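# Fold the towel in half on the table

## Task

Fold the towel once, end onto end, so it forms a single half-fold with its edges roughly matching and no extra creases. It must lie flat and entirely on the table, away from the basket, with no lumps or raised parts. Then release it and move the grippers away. The result must stay that way on its own, without the robot holding anything in place.

## Robot and tools

Robot: two 6-joint arms with parallel-jaw grippers, named left_arm and right_arm. The names do not refer to image sides. left_arm's base is at (+0.034, +0.279, 0) m with quat_wxyz (+0.998, 0, 0, -0.058). right_arm's base is at (-0.016, -0.302, 0) m with quat_wxyz (+1.000, 0, 0, +0.024).

Scene frame: the origin is on the table top midway between the bases. +x points out over the table, +z points up, and left_arm is on the +y side. Gripper poses in results use this frame, in metres, with quaternions in w,x,y,z order. Printed hand positions can be a little off, more so at long reach. The fingers point along the gripper's +z axis and close along its y axis. The reported end_effector_position is the point between the pads, about 1 cm short of the fingertips.

Joint order, used in every row and every per-joint list: shoulder (joint2), elbow (joint3), waist (joint1), wrist pitch (joint4), wrist yaw (joint5), wrist roll (joint6). Always follow this order. Ranges in rad: shoulder 0.000 to 3.142, elbow 0.000 to 3.142, waist -2.618 to 3.054, wrist pitch -1.571 to 1.571, wrist yaw -1.571 to 1.571, wrist roll -2.094 to 2.094. A joint's real stop may differ from these by up to 0.036 rad.

A row is one flat list of 14 numbers, each in [-1, 1], and it covers both arms. The first 7 are left_arm: six joint displacements in the order above, then the opening. The last 7 are the same for right_arm. Include all 14 even if only one arm moves.

Displacement scaling: 1.0 equals 1.258 rad for the shoulder, 1.238 for the elbow, 1.202 for the waist, 2.073 for wrist pitch, and 2.022 for wrist yaw and for wrist roll. Displacements are offsets, not poses.

Opening is an absolute setting: +1 is fully open and -1 is closed. The measured pad gap reads 0.094 m when fully open.

You may append 12 more numbers, each 0 to 1, giving 26 in total. These scale each joint's position gain, left_arm's six then right_arm's six, in joint order. A scale stays in force until you send a new one.

execute_actions(actions): actions is a list of up to 15 actions. Each action is a table of up to 15 rows, and each row lasts one 1/30 s step. An action always runs 15 steps (0.5 s); if the table is shorter, its last row repeats. Within an action, every row's displacements are measured from the joint angles at the start of that action, not from the previous row. For the first action, this means the last reported angles. An action that would push any joint more than 0.036 rad beyond its range is rejected for both arms. If the first action fails this check, or any action is malformed, nothing in the call runs. An empty list just returns the current state and images.

move(target, speed, blocking): target is one row as above. Its displacements count from the Joint positions in the latest result that shows them. All joints follow paths that finish together, so the hand usually moves along a curve. speed, from 0.01 to 2 rad/s (default 0.5), sets the top speed of whichever joint has the farthest to go. The path takes between 0.5 and 10 s and is cut off at 10 s. It does not avoid obstacles or the other arm. The opening is sent at the start of the move. With blocking=false the call returns after 0.5 s while the motion continues. Until a result shows that the move has ended, other moves and execute_actions are refused, so use wait or stop. The added "move:" line gives how it ended (done, off_target, moving, held, fault), limits=held or limits=none, and each arm's joint farthest from its target. Faster moves and targets set deeper past a contact press harder.

wait(seconds): 0 to 10 s, holding the last commands; it returns early if a running move ends. stop(): brakes a running move; the arm needs room to slow down. zoom_image(camera, region): camera is cam_high, cam_left_wrist or cam_right_wrist. region is [x0, y0, x1, y1] in image pixels from the top-left corner, at most 504 by 504. read_manual(section): returns licence text only. finished_scene(scene): ends the current scene; pass its number. It cannot be undone.

Cameras: cam_high is fixed above and behind the table. The two wrist cameras are fisheye and ride on the grippers. All images are 504x504. Calibration matrices are given per camera but may be slightly off.

Result lines: each arm's gripper pose; Joint positions and Joint velocities per arm (rad, rad/s, then pad gap in m and m/s); Joint targets (the angles currently being driven toward); grip_measured (opening on the command scale); and joint torques. "joint sent to its limit" means a joint was stopped at its end. "joint command not followed" means a clearance check altered some joint targets. FAULT, MOTOR HOT (75 °C) and OVER-TEMPERATURE FAULT lines report stops. At 90 °C an arm halts for 10 s; at 100 °C it goes limp and falls.

Motion limits: each step's joint target stays within a set lead of the measured angle: 0.202 rad waist, 0.258 shoulder, 0.238 elbow, 0.573 wrist pitch, 0.522 wrist yaw and roll. Targets are also scaled back if they would move the hand more than 70 mm. Large changes therefore take several actions; resend any part that remains.

Arms sag under zero displacements. To hold a pose, send a correction back toward the wanted angles, then zeros.

Grasping: to hold cloth, command about 0.03 below grip_measured, or less for a lighter hold. Thin layers get less grip. Loads may be tugged briefly.

Avoid: arms touching or pressing each other, knocking anything off the table, dropping or slamming, and hard pushes into the table. Heat builds while holding loads. Between replies, the robot keeps its last command.

Each tool is called after "Emit:" by a JSON object that holds its "method" and its "body", one argument or row to a line.

## Session

Emit:
{"method": "execute_actions", "body": {
  "actions": []
}}

Scene clock: 0.00 s.
left_arm: end_effector_position=(+0.1446, -0.2095, +0.0546) grip_measured=+1.000 end_effector_quat_wxyz=(+0.283, +0.379, +0.871, -0.133) | right_arm: end_effector_position=(+0.3249, -0.3819, +0.0561) grip_measured=+1.000 end_effector_quat_wxyz=(+0.253, +0.065, +0.965, -0.012)
Joint names: [shoulder, elbow, waist, wrist pitch, wrist yaw, wrist roll]
Joint positions: left_arm=[ 2.048  1.422 -1.358 -0.405 -0.354 -0.555  0.094] | right_arm=[ 1.501  0.814 -0.318 -0.376 -0.077 -0.117  0.094]
Joint velocities: left_arm=[ 0.012 -0.017 -0.002 -0.095 -0.051  0.007  0.   ] | right_arm=[ 0.022 -0.007  0.012 -0.007  0.037 -0.051  0.   ]
Joint torques (N m, as the arm reports them, + toward a larger angle): no reading
Joint targets: left_arm=[2.035 1.432 -1.358 -0.403 -0.361 -0.555] | right_arm=[1.490 0.825 -0.318 -0.372 -0.079 -0.116]
Joint stiffness scale: left_arm=[1. 1. 1. 1. 1. 1.] | right_arm=[1. 1. 1. 1. 1. 1.]

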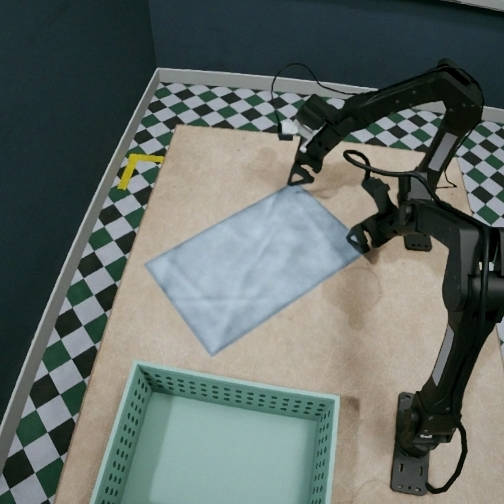

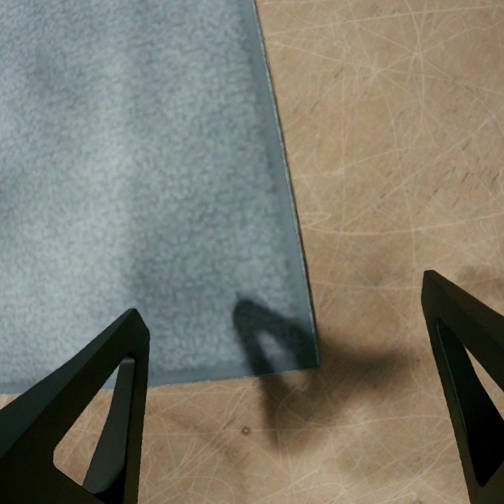

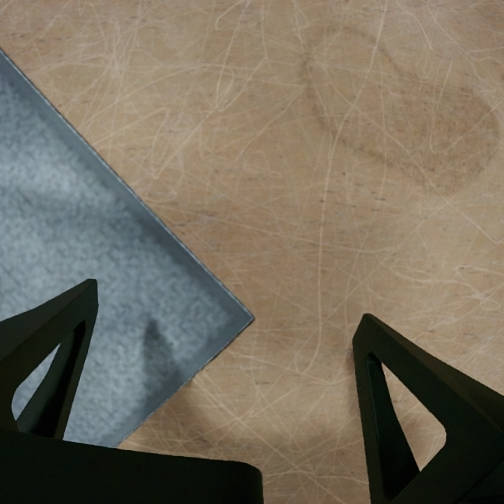

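Emit:
{"method": "move", "body": {
  "target": [0.010,-0.147,0,0.094,0,0,1, 0.045,-0.130,0.009,0.105,0,0,1],
  "speed": 0.3
}}

Emit:
{"method": "move", "body": {
  "target": [0,0,0,0,0,0,-1, 0,0,0,0,0,0,-1]
}}

Scene clock: 2.60 s.
left_arm: end_effector_position=(+0.1430, -0.1910, +0.0168) grip_measured=+1.000 end_effector_quat_wxyz=(+0.285, +0.378, +0.871, -0.135) | right_arm: end_effector_position=(+0.3147, -0.3772, +0.0176) grip_measured=+1.000 end_effector_quat_wxyz=(+0.259, +0.063, +0.964, -0.011)
Joint names: [shoulder, elbow, waist, wrist pitch, wrist yaw, wrist roll]
Joint positions: left_arm=[ 2.048  1.251 -1.358 -0.228 -0.356 -0.555  0.094] | right_arm=[ 1.542  0.667 -0.315 -0.176 -0.081 -0.116  0.094]
Joint velocities: left_arm=[-0.007 -0.017  0.017  0.007  0.037  0.022  0.   ] | right_arm=[ 0.012  0.012  0.012  0.022 -0.007 -0.022  0.   ]
Joint torques (N m, as the arm reports them, + toward a larger angle): left_arm=[-8.92  5.66  0.05  1.36 -0.13 -0.01] | right_arm=[-4.65  4.09  0.69  1.18  0.06 -0.03]
Joint targets: left_arm=[2.061 1.240 -1.358 -0.210 -0.354 -0.555] | right_arm=[1.558 0.653 -0.307 -0.159 -0.077 -0.117]
Joint stiffness scale: left_arm=[1. 1. 1. 1. 1. 1.] | right_arm=[1. 1. 1. 1. 1. 1.]
move: done; limits=none; left_arm: farthest joint: the wrist pitch, 0.018 radians from its target (0.195 radians at the start); right_arm: farthest joint: the wrist pitch, 0.018 radians from its target (0.218 radians at the start)
camera_calibration (this result's frames):
cam_left_wrist: T_world_to_cam=[[-0.818222, -0.559393, -0.132634, 0.0276056], [-0.569037, 0.820897, 0.0482165, 0.260081], [0.0819067, 0.114925, -0.989992, 0.149073], [0, 0, 0, 1]] pos_world=[0.158373, -0.215189, 0.138702]
cam_right_wrist: T_world_to_cam=[[0.0247382, -0.994302, 0.103686, -0.390824], [-0.998835, -0.0202856, 0.0437808, 0.326456], [-0.041428, -0.104648, -0.993646, 0.124286], [0, 0, 0, 1]] pos_world=[0.340893, -0.368969, 0.149727]

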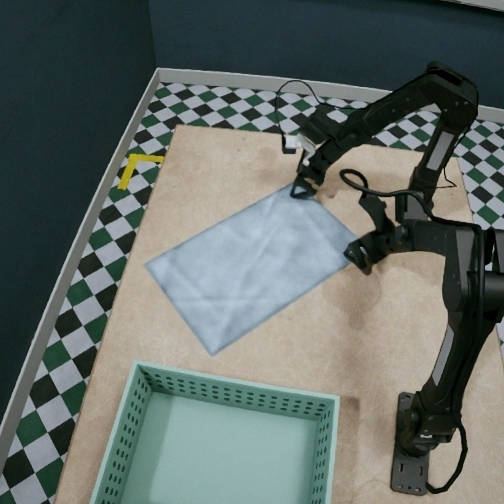

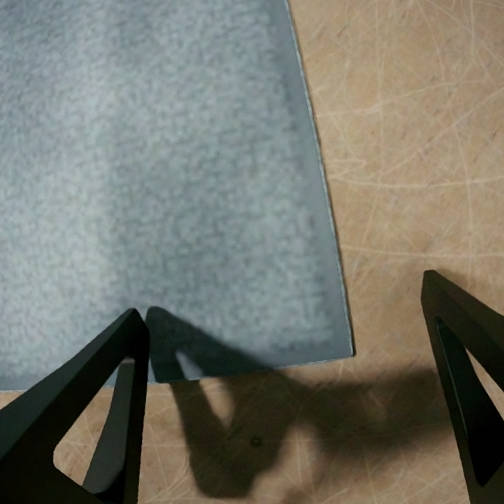

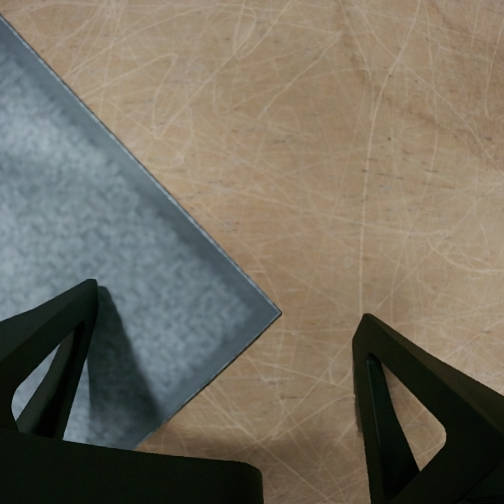

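Scene clock: 3.10 s.
left_arm: end_effector_position=(+0.1430, -0.1910, +0.0169) grip_measured=-0.983 end_effector_quat_wxyz=(+0.285, +0.378, +0.870, -0.135) | right_arm: end_effector_position=(+0.3166, -0.3758, +0.0186) grip_measured=-0.970 end_effector_quat_wxyz=(+0.263, +0.061, +0.963, -0.007)
Joint names: [shoulder, elbow, waist, wrist pitch, wrist yaw, wrist roll]
Joint positions: left_arm=[ 2.048  1.251 -1.358 -0.228 -0.356 -0.555  0.001] | right_arm=[ 1.542  0.667 -0.315 -0.169 -0.091 -0.116  0.001]
Joint velocities: left_arm=[-0.017 -0.022  0.002  0.022 -0.095  0.037  0.001] | right_arm=[-0.002 -0.002 -0.002 -0.007  0.022  0.007 -0.001]
Joint torques (N m, as the arm reports them, + toward a larger angle): left_arm=[-10.24   6.56   0.05   1.18  -0.15  -0.05] | right_arm=[-5.73  5.13 -0.15  0.9   0.12  0.  ]
Joint targets: left_arm=[2.048 1.251 -1.358 -0.228 -0.356 -0.555] | right_arm=[1.542 0.667 -0.315 -0.176 -0.081 -0.116]
Joint stiffness scale: left_arm=[1. 1. 1. 1. 1. 1.] | right_arm=[1. 1. 1. 1. 1. 1.]
move: done; limits=none; left_arm: farthest joint: the waist, 0.000 radians from its target (0.000 radians at the start); right_arm: farthest joint: the wrist yaw, 0.010 radians from its target (0.000 radians at the start)
camera_calibration (this result's frames):
cam_left_wrist: T_world_to_cam=[[-0.818218, -0.559443, -0.132451, 0.0275613], [-0.569039, 0.820915, 0.0478839, 0.260155], [0.081943, 0.114549, -0.990032, 0.149051], [0, 0, 0, 1]] pos_world=[0.158376, -0.21522, 0.138759]
cam_right_wrist: T_world_to_cam=[[0.0287316, -0.994811, 0.0975975, -0.391021], [-0.999084, -0.0254819, 0.0343818, 0.326631], [-0.0317164, -0.0984959, -0.994632, 0.124779], [0, 0, 0, 1]] pos_world=[0.341524, -0.368379, 0.151041]

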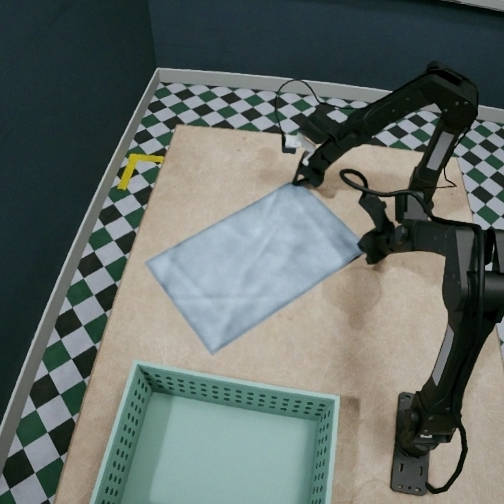

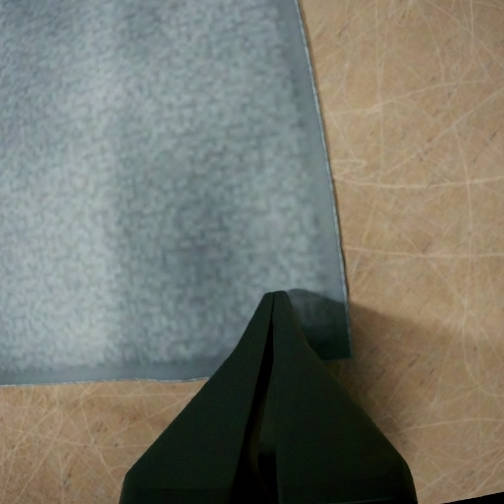

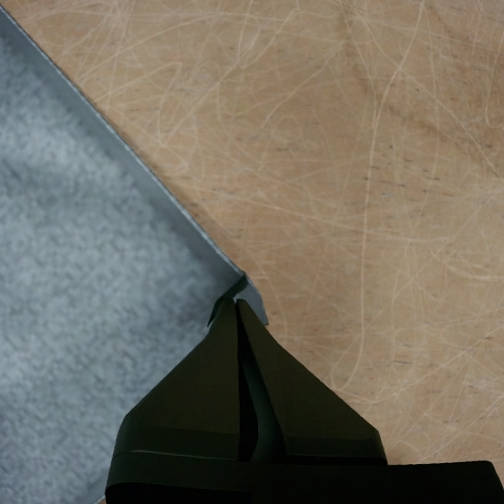

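Emit:
{"method": "move", "body": {
  "target": [0,0.10,0,-0.06,0,0,-1, -0.03,0.10,0,-0.07,0,0,-1],
  "speed": 0.3
}}

Scene clock: 4.37 s.
left_arm: end_effector_position=(+0.1440, -0.2018, +0.0382) grip_measured=-0.983 end_effector_quat_wxyz=(+0.283, +0.379, +0.871, -0.132) | right_arm: end_effector_position=(+0.3224, -0.3774, +0.0379) grip_measured=-0.970 end_effector_quat_wxyz=(+0.251, +0.062, +0.966, -0.004)
Joint names: [shoulder, elbow, waist, wrist pitch, wrist yaw, wrist roll]
Joint positions: left_arm=[ 2.048  1.352 -1.358 -0.336 -0.356 -0.555  0.001] | right_arm=[ 1.531  0.763 -0.315 -0.304 -0.091 -0.116  0.001]
Joint velocities: left_arm=[ 0.002 -0.002  0.002  0.022  0.022 -0.095  0.001] | right_arm=[ 0.002 -0.002 -0.017 -0.037  0.022 -0.007  0.   ]
Joint torques (N m, as the arm reports them, + toward a larger angle): left_arm=[-10.55   9.03  -0.12   0.98  -0.2    0.01] | right_arm=[-8.19  7.37  0.07  0.81  0.02  0.  ]
Joint targets: left_arm=[2.048 1.374 -1.358 -0.352 -0.356 -0.555] | right_arm=[1.505 0.791 -0.315 -0.314 -0.091 -0.116]
Joint stiffness scale: left_arm=[1. 1. 1. 1. 1. 1.] | right_arm=[1. 1. 1. 1. 1. 1.]
move: off_target (left_arm, right_arm); limits=none; left_arm: farthest joint: the elbow, 0.023 radians from its target (0.124 radians at the start); right_arm: farthest joint: the elbow, 0.028 radians from its target (0.124 radians at the start)
camera_calibration (this result's frames):
cam_left_wrist: T_world_to_cam=[[-0.818316, -0.558424, -0.136096, 0.0255772], [-0.569002, 0.820526, 0.0545338, 0.268223], [0.0812174, 0.122065, -0.989194, 0.172929], [0, 0, 0, 1]] pos_world=[0.159505, -0.226909, 0.159914]
cam_right_wrist: T_world_to_cam=[[0.0311777, -0.995482, 0.0896859, -0.395396], [-0.997847, -0.025821, 0.0602798, 0.330226], [-0.0576917, -0.0913723, -0.994144, 0.155017], [0, 0, 0, 1]] pos_world=[0.350786, -0.370919, 0.169665]

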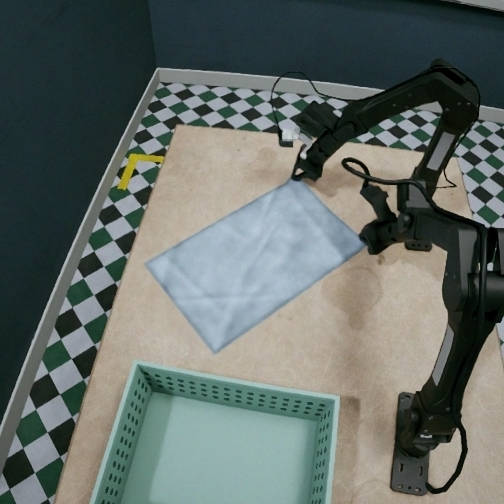

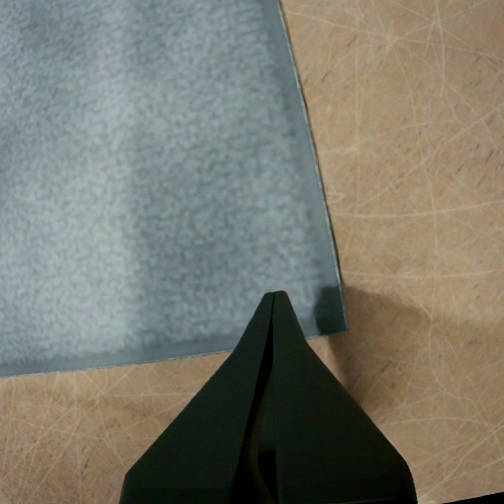

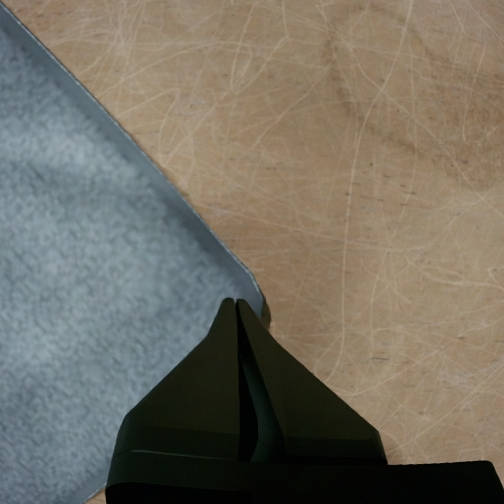

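Emit:
{"method": "move", "body": {
  "target": [-0.238,0.297,0.488,-0.355,0.176,0.126,-1, 0.287,0.855,0.333,-0.277,0.045,0.146,-1],
  "speed": 0.4
}}

Scene clock: 8.20 s.
left_arm: end_effector_position=(+0.3042, -0.0514, +0.1924) grip_measured=-0.983 end_effector_quat_wxyz=(+0.181, +0.281, +0.935, -0.118) | right_arm: end_effector_position=(+0.4720, -0.2370, +0.1991) grip_measured=-0.970 end_effector_quat_wxyz=(+0.290, +0.020, +0.956, +0.047)
Joint names: [shoulder, elbow, waist, wrist pitch, wrist yaw, wrist roll]
Joint positions: left_arm=[ 1.774  1.695 -0.777 -1.057 -0.011 -0.308  0.001] | right_arm=[ 1.89   1.79   0.082 -0.874 -0.006  0.173  0.001]
Joint velocities: left_arm=[-0.002 -0.002  0.022 -0.022 -0.007  0.007 -0.   ] | right_arm=[ 0.002 -0.012  0.007 -0.051 -0.022  0.081  0.001]
Joint torques (N m, as the arm reports them, + toward a larger angle): left_arm=[-10.61   9.77   0.51   0.87   0.1    0.08] | right_arm=[-10.2    8.16   0.25   1.02   0.11   0.08]
Joint targets: left_arm=[1.749 1.719 -0.772 -1.072 0.000 -0.300] | right_arm=[1.892 1.821 0.085 -0.878 0.001 0.179]
Joint stiffness scale: left_arm=[1. 1. 1. 1. 1. 1.] | right_arm=[1. 1. 1. 1. 1. 1.]
move: off_target (left_arm, right_arm); limits=none; left_arm: farthest joint: the shoulder, 0.025 radians from its target (0.299 radians at the start); right_arm: farthest joint: the elbow, 0.031 radians from its target (1.059 radians at the start)
camera_calibration (this result's frames):
cam_left_wrist: T_world_to_cam=[[-0.70488, -0.709326, -0.000900369, 0.193336], [-0.687163, 0.68254, 0.24889, 0.219057], [-0.175929, 0.176056, -0.968531, 0.371091], [0, 0, 0, 1]] pos_world=[0.352093, -0.0777099, 0.305066]
cam_right_wrist: T_world_to_cam=[[0.131676, -0.990997, 0.0242306, -0.308083], [-0.990638, -0.132438, -0.0331105, 0.463392], [0.0360215, -0.0196439, -0.999158, 0.31056], [0, 0, 0, 1]] pos_world=[0.488434, -0.237838, 0.333107]

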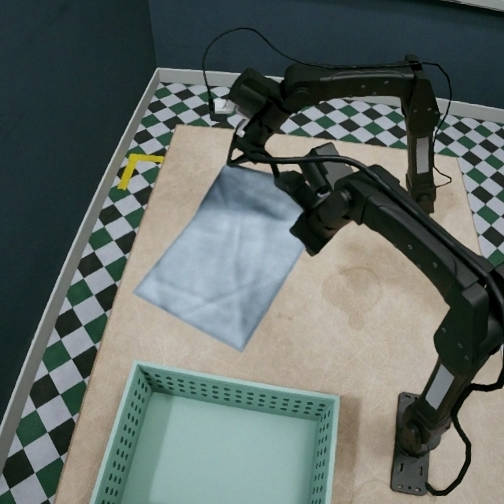

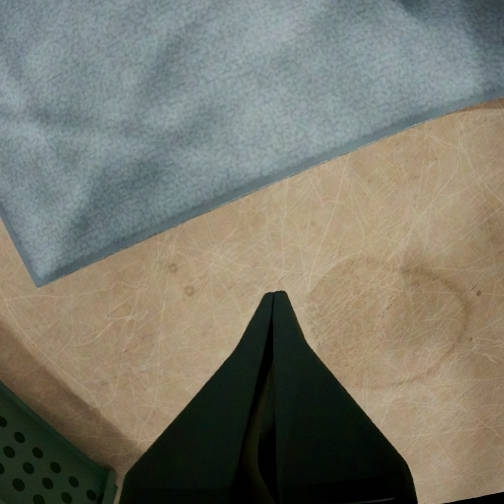

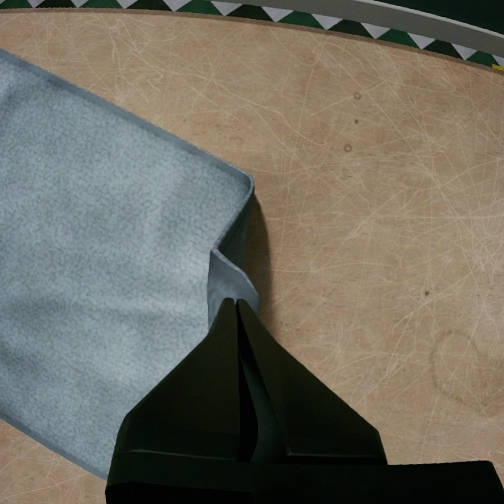

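Emit:
{"method": "move", "body": {
  "target": [0,0,0,0,0,0,1, 0.02,-0.513,-0.428,0.277,0,-0.18,-1],
  "speed": 0.4
}}

Scene clock: 10.80 s.
left_arm: end_effector_position=(+0.3041, -0.0514, +0.1923) grip_measured=+1.000 end_effector_quat_wxyz=(+0.181, +0.281, +0.935, -0.118) | right_arm: end_effector_position=(+0.4013, -0.4676, +0.0269) grip_measured=-0.970 end_effector_quat_wxyz=(+0.240, +0.095, +0.964, -0.066)
Joint names: [shoulder, elbow, waist, wrist pitch, wrist yaw, wrist roll]
Joint positions: left_arm=[ 1.774  1.695 -0.777 -1.058 -0.01  -0.308  0.094] | right_arm=[ 1.913  1.164 -0.429 -0.319 -0.007 -0.185  0.001]
Joint velocities: left_arm=[-0.002 -0.002  0.007  0.066 -0.081 -0.037  0.   ] | right_arm=[-0.012 -0.012 -0.002 -0.037 -0.007  0.007 -0.   ]
Joint torques (N m, as the arm reports them, + toward a larger angle): left_arm=[-8.27  6.99  0.09  0.98 -0.04  0.01] | right_arm=[-9.58  4.84 -0.3   1.12  0.06 -0.1 ]
Joint targets: left_arm=[1.774 1.695 -0.777 -1.057 -0.011 -0.308] | right_arm=[1.915 1.155 -0.433 -0.300 -0.006 -0.191]
Joint stiffness scale: left_arm=[1. 1. 1. 1. 1. 1.] | right_arm=[1. 1. 1. 1. 1. 1.]
move: done; limits=none; left_arm: farthest joint: the wrist pitch, 0.001 radians from its target (0.001 radians at the start); right_arm: farthest joint: the wrist pitch, 0.019 radians from its target (0.575 radians at the start)
camera_calibration (this result's frames):
cam_left_wrist: T_world_to_cam=[[-0.704995, -0.709212, -0.000598541, 0.193261], [-0.686926, 0.682631, 0.249294, 0.218833], [-0.176394, 0.176162, -0.968428, 0.371155], [0, 0, 0, 1]] pos_world=[0.352039, -0.0777025, 0.304999]
cam_right_wrist: T_world_to_cam=[[-0.0584669, -0.979763, 0.191434, -0.446008], [-0.993526, 0.0758191, 0.0846057, 0.452499], [-0.0974078, -0.185248, -0.977852, 0.112023], [0, 0, 0, 1]] pos_world=[0.434405, -0.450538, 0.156639]

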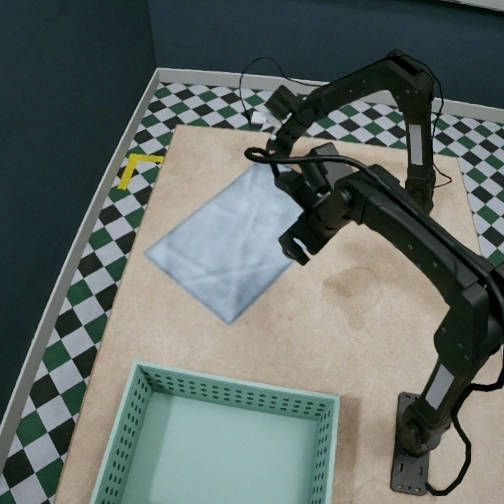

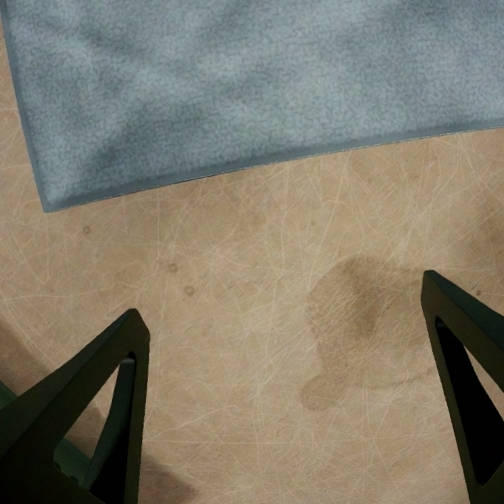

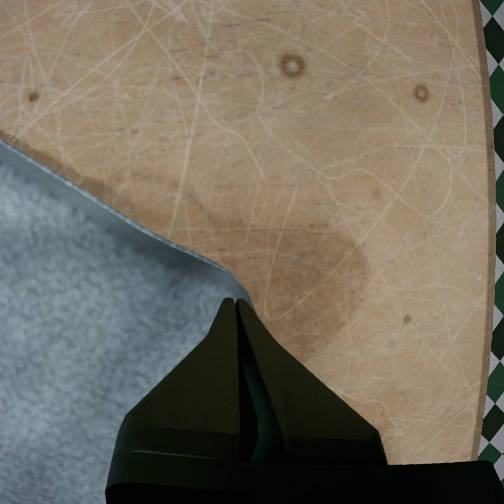

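Emit:
{"method": "move", "body": {
  "target": [0.477,0.176,-0.352,0.323,0.005,0.152,1, 0,0,0,0,0,0,-1],
  "speed": 0.4
}}

Scene clock: 13.67 s.
left_arm: end_effector_position=(+0.1885, -0.3090, +0.0399) grip_measured=+1.000 end_effector_quat_wxyz=(+0.259, +0.576, +0.750, -0.197) | right_arm: end_effector_position=(+0.4014, -0.4676, +0.0269) grip_measured=-0.970 end_effector_quat_wxyz=(+0.240, +0.094, +0.964, -0.066)
Joint names: [shoulder, elbow, waist, wrist pitch, wrist yaw, wrist roll]
Joint positions: left_arm=[ 2.382  1.883 -1.202 -0.41  -0.008 -0.007  0.094] | right_arm=[ 1.913  1.164 -0.429 -0.319 -0.007 -0.185  0.001]
Joint velocities: left_arm=[ 0.012  0.027 -0.037  0.007 -0.022  0.007  0.   ] | right_arm=[-0.007  0.012 -0.022 -0.022 -0.037  0.037 -0.001]
Joint torques (N m, as the arm reports them, + toward a larger angle): left_arm=[-14.57  10.33   0.26   1.56   0.1    0.09] | right_arm=[-9.84  5.49 -0.09  0.93  0.04 -0.02]
Joint targets: left_arm=[2.374 1.913 -1.200 -0.388 -0.000 0.000] | right_arm=[1.913 1.164 -0.429 -0.319 -0.007 -0.185]
Joint stiffness scale: left_arm=[1. 1. 1. 1. 1. 1.] | right_arm=[1. 1. 1. 1. 1. 1.]
move: off_target (left_arm); limits=none; left_arm: farthest joint: the elbow, 0.029 radians from its target (0.217 radians at the start); right_arm: farthest joint: the waist, 0.000 radians from its target (0.000 radians at the start)
camera_calibration (this result's frames):
cam_left_wrist: T_world_to_cam=[[-0.980366, -0.118883, -0.157319, 0.169583], [-0.125082, 0.991691, 0.0300712, 0.351572], [0.152437, 0.0491585, -0.98709, 0.148038], [0, 0, 0, 1]] pos_world=[0.187663, -0.335767, 0.162233]
cam_right_wrist: T_world_to_cam=[[-0.0578546, -0.979708, 0.191897, -0.446275], [-0.993595, 0.0751961, 0.0843484, 0.452318], [-0.0970667, -0.185788, -0.977784, 0.111678], [0, 0, 0, 1]] pos_world=[0.434442, -0.450483, 0.156684]

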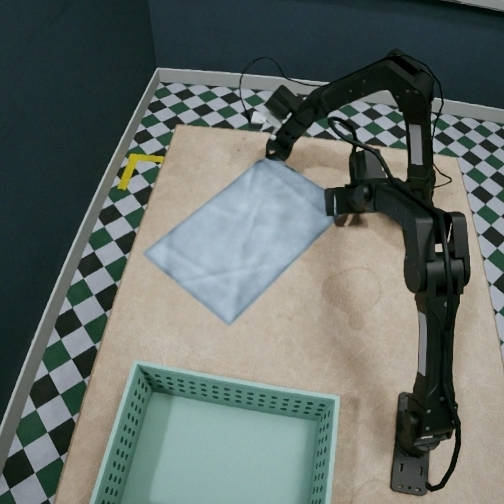

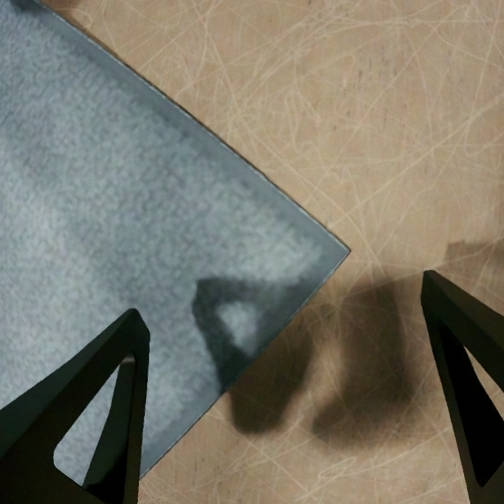

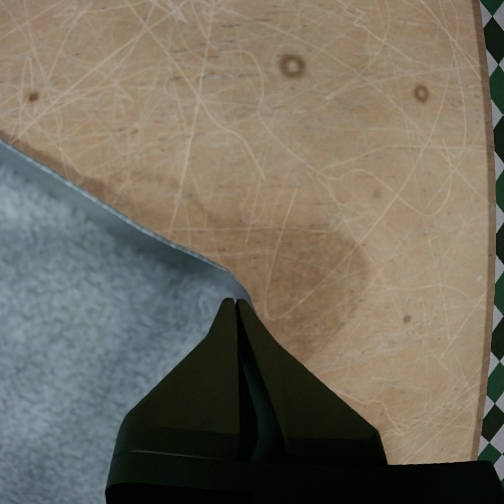

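Emit:
{"method": "move", "body": {
  "target": [0.094,0.084,0,0.024,0,0,1, 0,0,0,0,0,0,-1],
  "speed": 0.25
}}

Scene clock: 14.77 s.
left_arm: end_effector_position=(+0.1940, -0.3299, +0.0191) grip_measured=+1.000 end_effector_quat_wxyz=(+0.269, +0.573, +0.747, -0.205) | right_arm: end_effector_position=(+0.4014, -0.4676, +0.0269) grip_measured=-0.970 end_effector_quat_wxyz=(+0.240, +0.094, +0.964, -0.066)
Joint names: [shoulder, elbow, waist, wrist pitch, wrist yaw, wrist roll]
Joint positions: left_arm=[ 2.485  1.968 -1.202 -0.365 -0.008 -0.007  0.094] | right_arm=[ 1.913  1.164 -0.429 -0.319 -0.007 -0.185  0.001]
Joint velocities: left_arm=[-0.002 -0.017  0.007 -0.051 -0.051 -0.037  0.   ] | right_arm=[-0.017 -0.002 -0.012  0.051  0.022  0.022 -0.001]
Joint torques (N m, as the arm reports them, + toward a larger angle): left_arm=[-12.79   9.46  -0.05   1.4    0.02   0.01] | right_arm=[-9.72  5.45  0.07  0.94  0.06  0.  ]
Joint targets: left_arm=[2.500 1.988 -1.202 -0.360 -0.008 -0.007] | right_arm=[1.913 1.164 -0.429 -0.319 -0.007 -0.185]
Joint stiffness scale: left_arm=[1. 1. 1. 1. 1. 1.] | right_arm=[1. 1. 1. 1. 1. 1.]
move: done; limits=none; left_arm: farthest joint: the elbow, 0.019 radians from its target (0.104 radians at the start); right_arm: farthest joint: the waist, 0.000 radians from its target (0.000 radians at the start)
camera_calibration (this result's frames):
cam_left_wrist: T_world_to_cam=[[-0.979229, -0.12322, -0.161021, 0.167589], [-0.125436, 0.992095, 0.00362529, 0.374288], [0.159302, 0.0237478, -0.986944, 0.117911], [0, 0, 0, 1]] pos_world=[0.192274, -0.353479, 0.142]
cam_right_wrist: T_world_to_cam=[[-0.0578546, -0.979708, 0.191897, -0.446275], [-0.993595, 0.0751961, 0.0843484, 0.452318], [-0.0970667, -0.185788, -0.977784, 0.111678], [0, 0, 0, 1]] pos_world=[0.434442, -0.450483, 0.156684]

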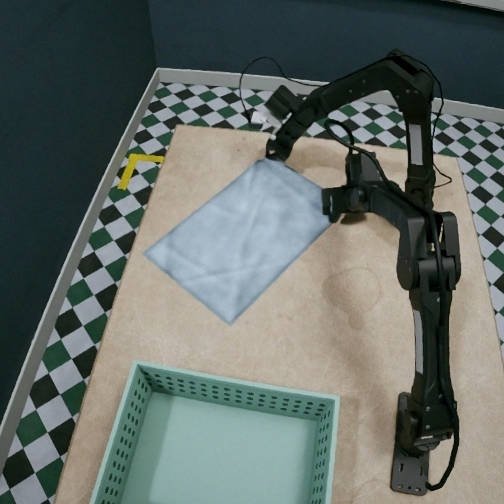

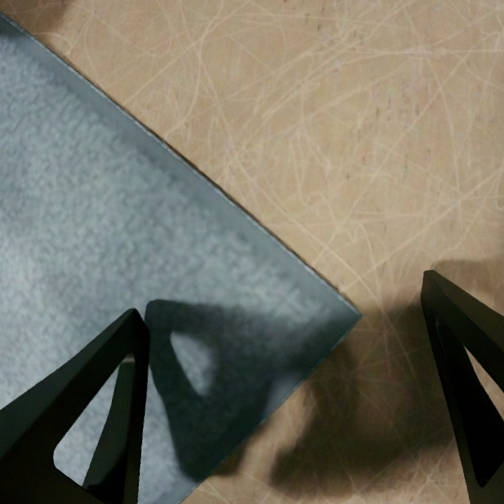

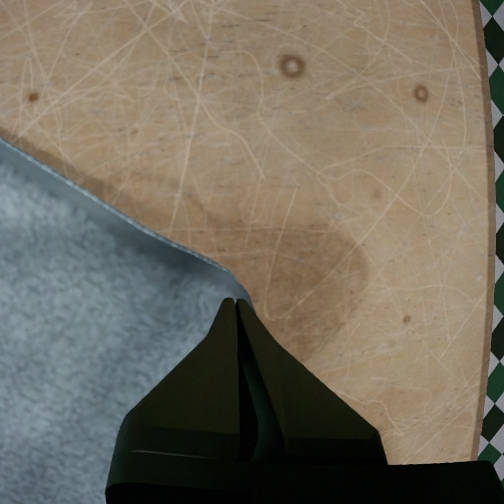

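Lower a little more, then close.

Emit:
{"method": "move", "body": {
  "target": [0.03,0,0,0,0,0,1, 0,0,0,0,0,0,-1],
  "speed": 0.2
}}

Emit:
{"method": "move", "body": {
  "target": [0.012,0,0,0,0,0,-1, 0,0,0,0,0,0,-1]
}}

Scene clock: 15.57 s.
left_arm: end_effector_position=(+0.1944, -0.3309, +0.0180) grip_measured=+1.000 end_effector_quat_wxyz=(+0.270, +0.572, +0.746, -0.206) | right_arm: end_effector_position=(+0.4014, -0.4676, +0.0269) grip_measured=-0.970 end_effector_quat_wxyz=(+0.240, +0.094, +0.964, -0.066)
Joint names: [shoulder, elbow, waist, wrist pitch, wrist yaw, wrist roll]
Joint positions: left_arm=[ 2.489  1.968 -1.202 -0.357 -0.009 -0.007  0.094] | right_arm=[ 1.913  1.164 -0.429 -0.319 -0.007 -0.185  0.001]
Joint velocities: left_arm=[-0.012  0.002  0.002  0.007 -0.022 -0.051  0.   ] | right_arm=[ 0.017 -0.017  0.007  0.051 -0.037 -0.022 -0.002]
Joint torques (N m, as the arm reports them, + toward a larger angle): left_arm=[-11.44   7.65  -0.04   1.28   0.02  -0.01] | right_arm=[-9.89  5.43  0.01  0.93  0.02  0.  ]
Joint targets: left_arm=[2.522 1.968 -1.202 -0.365 -0.008 -0.007] | right_arm=[1.913 1.164 -0.429 -0.319 -0.007 -0.185]
Joint stiffness scale: left_arm=[1. 1. 1. 1. 1. 1.] | right_arm=[1. 1. 1. 1. 1. 1.]
move: off_target (left_arm); limits=none; left_arm: farthest joint: the shoulder, 0.034 radians from its target (0.038 radians at the start); right_arm: farthest joint: the waist, 0.000 radians from its target (0.000 radians at the start)
camera_calibration (this result's frames):
cam_left_wrist: T_world_to_cam=[[-0.978907, -0.124329, -0.162121, 0.167286], [-0.125921, 0.99204, -0.000463079, 0.375568], [0.160888, 0.019961, -0.986771, 0.11526], [0, 0, 0, 1]] pos_world=[0.192506, -0.35408, 0.14103]
cam_right_wrist: T_world_to_cam=[[-0.0578546, -0.979708, 0.191897, -0.446275], [-0.993595, 0.0751961, 0.0843484, 0.452318], [-0.0970667, -0.185788, -0.977784, 0.111678], [0, 0, 0, 1]] pos_world=[0.434442, -0.450483, 0.156684]

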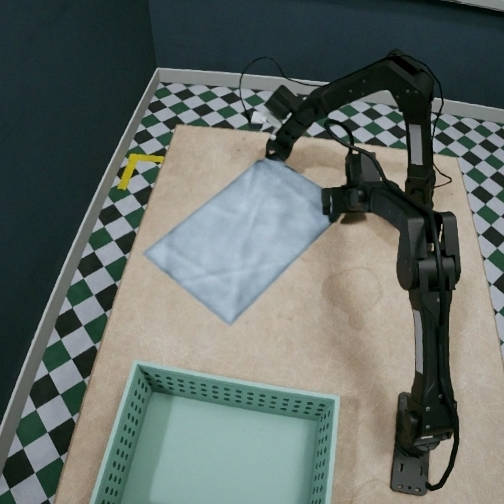

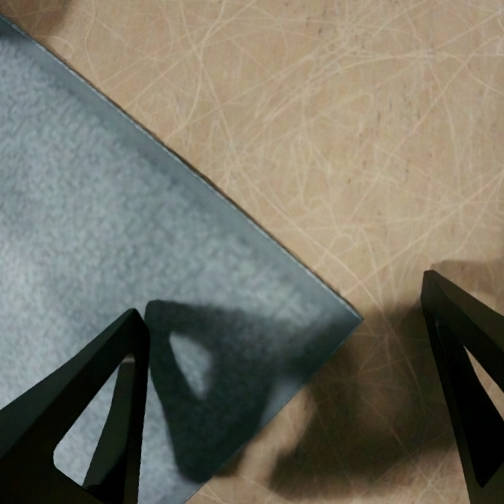

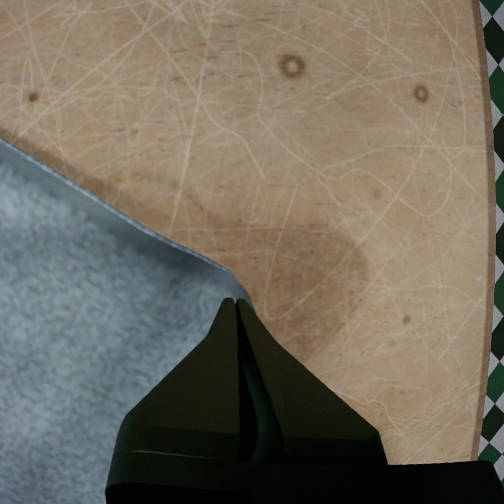

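Scene clock: 16.27 s.
left_arm: end_effector_position=(+0.1966, -0.3324, +0.0196) grip_measured=-0.963 end_effector_quat_wxyz=(+0.276, +0.570, +0.746, -0.206) | right_arm: end_effector_position=(+0.4014, -0.4676, +0.0269) grip_measured=-0.970 end_effector_quat_wxyz=(+0.240, +0.094, +0.964, -0.066)
Joint names: [shoulder, elbow, waist, wrist pitch, wrist yaw, wrist roll]
Joint positions: left_arm=[ 2.489  1.968 -1.201 -0.347 -0.016 -0.007  0.002] | right_arm=[ 1.913  1.164 -0.429 -0.319 -0.007 -0.185  0.001]
Joint velocities: left_arm=[ 0.012 -0.002 -0.002  0.11   0.022  0.007  0.   ] | right_arm=[-0.007 -0.012  0.012 -0.007 -0.066 -0.007  0.001]
Joint torques (N m, as the arm reports them, + toward a larger angle): left_arm=[-12.97   7.54  -0.06   1.28   0.05   0.01] | right_arm=[-9.92  5.42 -0.11  0.94  0.03  0.02]
Joint targets: left_arm=[2.504 1.968 -1.202 -0.357 -0.009 -0.007] | right_arm=[1.913 1.164 -0.429 -0.319 -0.007 -0.185]
Joint stiffness scale: left_arm=[1. 1. 1. 1. 1. 1.] | right_arm=[1. 1. 1. 1. 1. 1.]
move: done; limits=none; left_arm: farthest joint: the shoulder, 0.016 radians from its target (0.016 radians at the start); right_arm: farthest joint: the waist, 0.000 radians from its target (0.000 radians at the start)
camera_calibration (this result's frames):
cam_left_wrist: T_world_to_cam=[[-0.976897, -0.130757, -0.169043, 0.167139], [-0.130966, 0.991337, -0.00996042, 0.378223], [0.168881, 0.0124086, -0.985558, 0.112463], [0, 0, 0, 1]] pos_world=[0.193819, -0.354488, 0.14286]
cam_right_wrist: T_world_to_cam=[[-0.0578546, -0.979708, 0.191897, -0.446275], [-0.993595, 0.0751961, 0.0843484, 0.452318], [-0.0970667, -0.185788, -0.977784, 0.111678], [0, 0, 0, 1]] pos_world=[0.434442, -0.450483, 0.156684]

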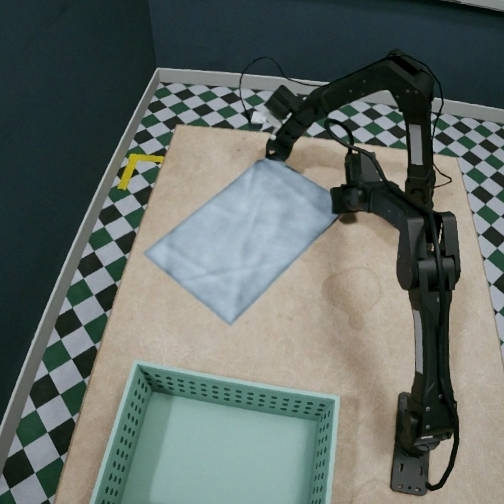

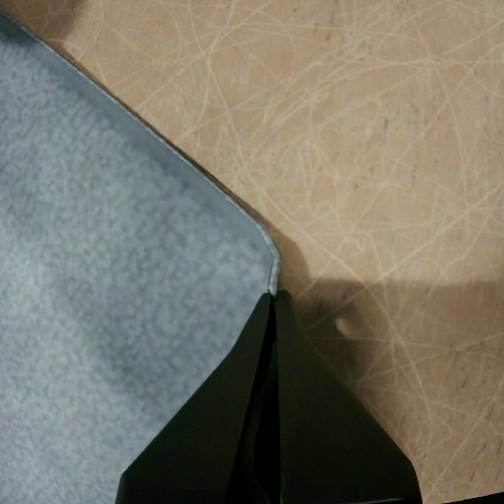

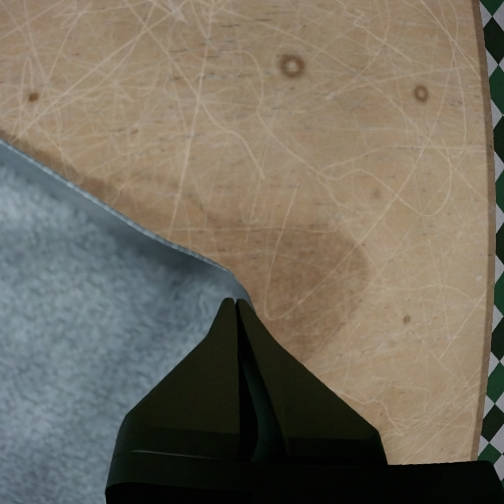

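Emit:
{"method": "move", "body": {
  "target": [-0.329,0.139,0.27,-0.332,0,0.15,-1, 0.10,0.698,0.328,-0.26,0,0.15,-1],
  "speed": 0.3
}}

Scene clock: 20.17 s.
left_arm: end_effector_position=(+0.3255, -0.1653, +0.1994) grip_measured=-0.963 end_effector_quat_wxyz=(+0.265, +0.575, +0.769, -0.089) | right_arm: end_effector_position=(+0.5258, -0.2949, +0.2117) grip_measured=-0.970 end_effector_quat_wxyz=(+0.332, +0.047, +0.942, +0.023)
Joint names: [shoulder, elbow, waist, wrist pitch, wrist yaw, wrist roll]
Joint positions: left_arm=[ 2.103  2.116 -0.882 -1.018 -0.016  0.291  0.002] | right_arm=[ 2.037  1.999 -0.037 -0.854 -0.006  0.112  0.001]
Joint velocities: left_arm=[-0.012  0.007  0.002  0.007  0.007  0.037  0.   ] | right_arm=[ 0.007  0.002 -0.007  0.066  0.007 -0.022  0.   ]
Joint torques (N m, as the arm reports them, + toward a larger angle): left_arm=[-13.85   9.63   0.13   1.06   0.     0.04] | right_arm=[-11.6    8.22   0.16   1.14   0.04   0.06]
Joint targets: left_arm=[2.075 2.140 -0.877 -1.035 -0.016 0.297] | right_arm=[2.038 2.028 -0.035 -0.858 -0.007 0.118]
Joint stiffness scale: left_arm=[1. 1. 1. 1. 1. 1.] | right_arm=[1. 1. 1. 1. 1. 1.]
move: off_target (left_arm, right_arm); limits=none; left_arm: farthest joint: the shoulder, 0.028 radians from its target (0.413 radians at the start); right_arm: farthest joint: the elbow, 0.029 radians from its target (0.864 radians at the start)
camera_calibration (this result's frames):
cam_left_wrist: T_world_to_cam=[[-0.940791, -0.159164, -0.299298, 0.354787], [-0.216206, 0.961759, 0.168149, 0.218585], [0.26109, 0.222903, -0.939226, 0.261273], [0, 0, 0, 1]] pos_world=[0.312824, -0.211995, 0.314826]
cam_right_wrist: T_world_to_cam=[[0.0584844, -0.996319, 0.0626666, -0.344056], [-0.991359, -0.0653475, -0.113745, 0.546638], [0.117421, -0.0554727, -0.991532, 0.265106], [0, 0, 0, 1]] pos_world=[0.530907, -0.292362, 0.346599]

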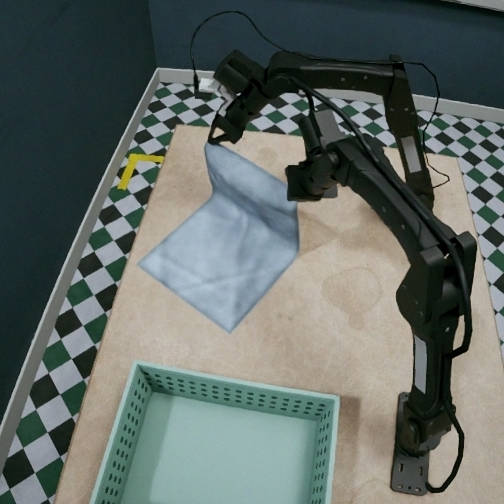

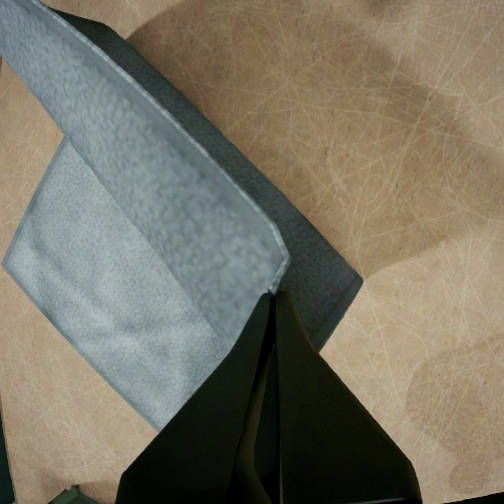

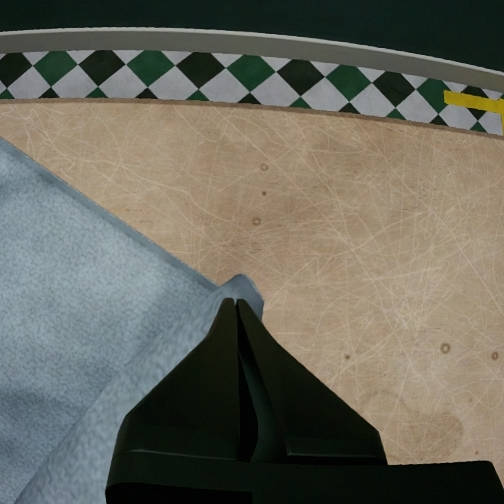

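Emit:
{"method": "move", "body": {
  "target": [-0.11,-0.579,0.384,0.247,0,0.2,-1, 0.466,0.138,0.234,0.356,0,0.09,-1],
  "speed": 0.3
}}

Scene clock: 23.40 s.
left_arm: end_effector_position=(+0.4464, +0.0357, +0.0501) grip_measured=-0.963 end_effector_quat_wxyz=(+0.231, +0.560, +0.795, +0.025) | right_arm: end_effector_position=(+0.6488, -0.0977, +0.0409) grip_measured=-0.970 end_effector_quat_wxyz=(+0.433, -0.005, +0.891, +0.137)
Joint names: [shoulder, elbow, waist, wrist pitch, wrist yaw, wrist roll]
Joint positions: left_arm=[ 1.999  1.407 -0.426 -0.509 -0.016  0.69   0.002] | right_arm=[ 2.626  2.139  0.246 -0.141 -0.015  0.289  0.001]
Joint velocities: left_arm=[ 0.007  0.002  0.007 -0.051 -0.066 -0.007  0.   ] | right_arm=[-0.007 -0.007  0.007  0.022 -0.051 -0.037 -0.001]
Joint torques (N m, as the arm reports them, + toward a larger angle): left_arm=[-13.44   6.2    0.47   1.12   0.     0.02] | right_arm=[-16.2    8.56  -0.13   1.64   0.13   0.05]
Joint targets: left_arm=[1.965 1.399 -0.420 -0.505 -0.016 0.695] | right_arm=[2.623 2.170 0.244 -0.116 -0.006 0.294]
Joint stiffness scale: left_arm=[1. 1. 1. 1. 1. 1.] | right_arm=[1. 1. 1. 1. 1. 1.]
move: off_target (left_arm, right_arm); limits=none; left_arm: farthest joint: the shoulder, 0.034 radians from its target (0.139 radians at the start); right_arm: farthest joint: the elbow, 0.031 radians from its target (0.171 radians at the start)
camera_calibration (this result's frames):
cam_left_wrist: T_world_to_cam=[[-0.899842, -0.18474, -0.395165, 0.443246], [-0.332131, 0.877442, 0.346098, 0.122384], [0.282797, 0.44268, -0.850917, 0.0227843], [0, 0, 0, 1]] pos_world=[0.433055, -0.0355854, 0.152186]
cam_right_wrist: T_world_to_cam=[[0.224391, -0.971571, -0.0754855, -0.243656], [-0.9132, -0.182605, -0.364308, 0.61007], [0.340167, 0.150681, -0.928214, -0.0347623], [0, 0, 0, 1]] pos_world=[0.623616, -0.120089, 0.171594]

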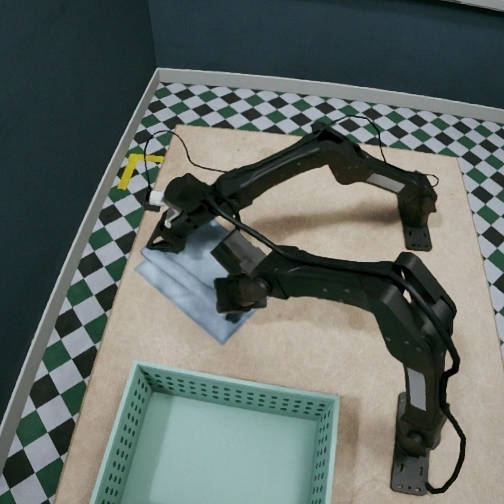

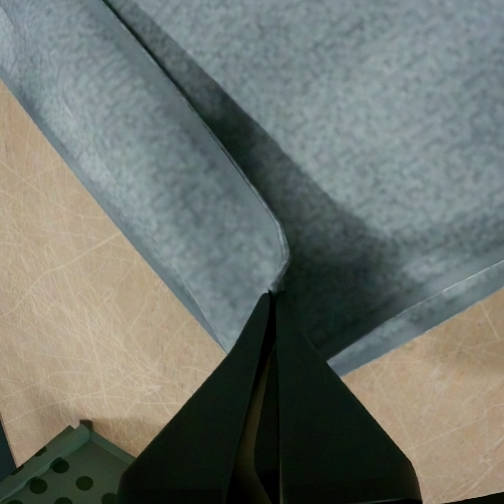

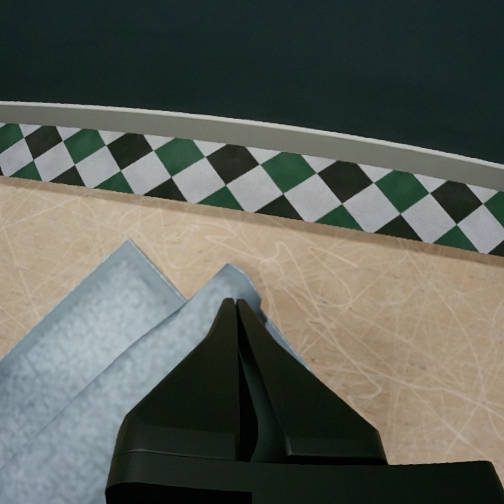

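Emit:
{"method": "move", "body": {
  "target": [0.02,-0.053,0.072,0.04,0,0.04,-1, 0.096,0.052,0.05,0.137,0,0.02,-1],
  "speed": 0.2
}}

Scene clock: 25.47 s.
left_arm: end_effector_position=(+0.4604, +0.0701, +0.0306) grip_measured=-0.963 end_effector_quat_wxyz=(+0.227, +0.560, +0.796, +0.042) | right_arm: end_effector_position=(+0.6679, -0.0508, +0.0383) grip_measured=-0.970 end_effector_quat_wxyz=(+0.508, -0.014, +0.841, +0.186)
Joint names: [shoulder, elbow, waist, wrist pitch, wrist yaw, wrist roll]
Joint positions: left_arm=[ 2.016  1.349 -0.348 -0.439 -0.016  0.765  0.002] | right_arm=[ 2.741  2.177  0.299  0.138 -0.02   0.325  0.001]
Joint velocities: left_arm=[ 0.002  0.007  0.002  0.007  0.007  0.007 -0.001] | right_arm=[ 0.002  0.007 -0.007 -0.051 -0.007 -0.037 -0.   ]
Joint torques (N m, as the arm reports them, + toward a larger angle): left_arm=[-9.4   6.06  0.79  1.16  0.    0.08] | right_arm=[-16.01   8.35   0.58   1.63   0.09   0.02]
Joint targets: left_arm=[2.024 1.341 -0.339 -0.426 -0.016 0.771] | right_arm=[2.747 2.203 0.306 0.143 -0.016 0.330]
Joint stiffness scale: left_arm=[1. 1. 1. 1. 1. 1.] | right_arm=[1. 1. 1. 1. 1. 1.]
move: off_target (right_arm); limits=none; left_arm: farthest joint: the wrist pitch, 0.013 radians from its target (0.083 radians at the start); right_arm: farthest joint: the elbow, 0.027 radians from its target (0.064 radians at the start)
camera_calibration (this result's frames):
cam_left_wrist: T_world_to_cam=[[-0.893147, -0.181074, -0.411704, 0.451668], [-0.345396, 0.862448, 0.36998, 0.110036], [0.28808, 0.472648, -0.832835, -0.0181093], [0, 0, 0, 1]] pos_world=[0.446629, -0.00455604, 0.13016]
cam_right_wrist: T_world_to_cam=[[0.279623, -0.952392, -0.121494, -0.23667], [-0.824519, -0.173369, -0.53862, 0.583075], [0.491914, 0.250784, -0.833743, -0.150589], [0, 0, 0, 1]] pos_world=[0.621012, -0.0865499, 0.159749]

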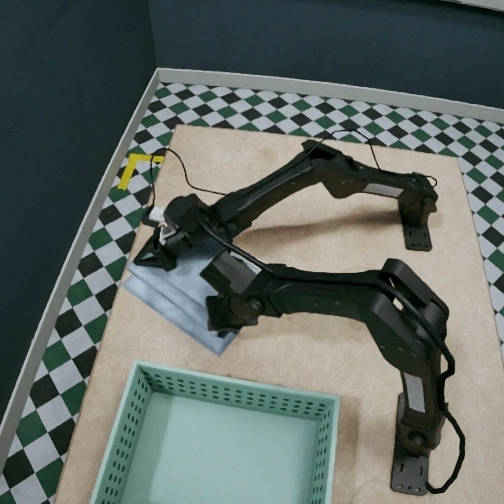

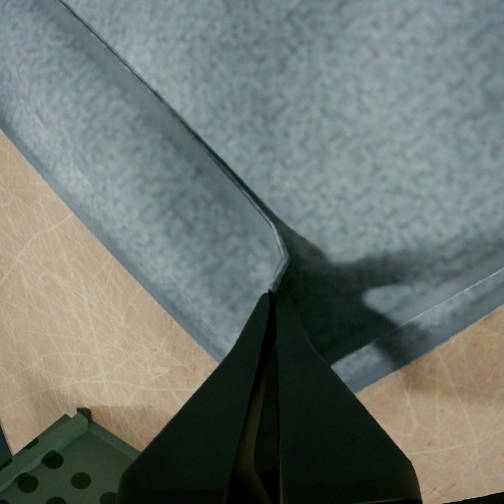

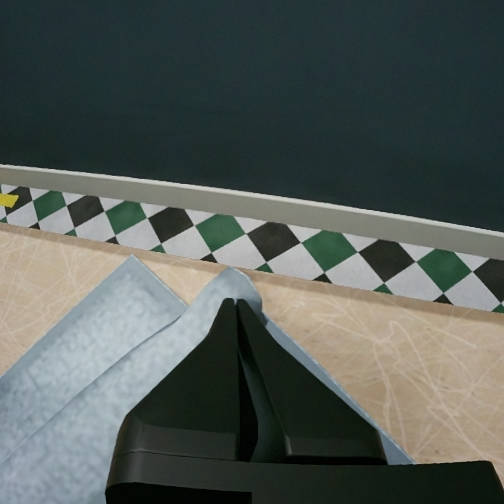

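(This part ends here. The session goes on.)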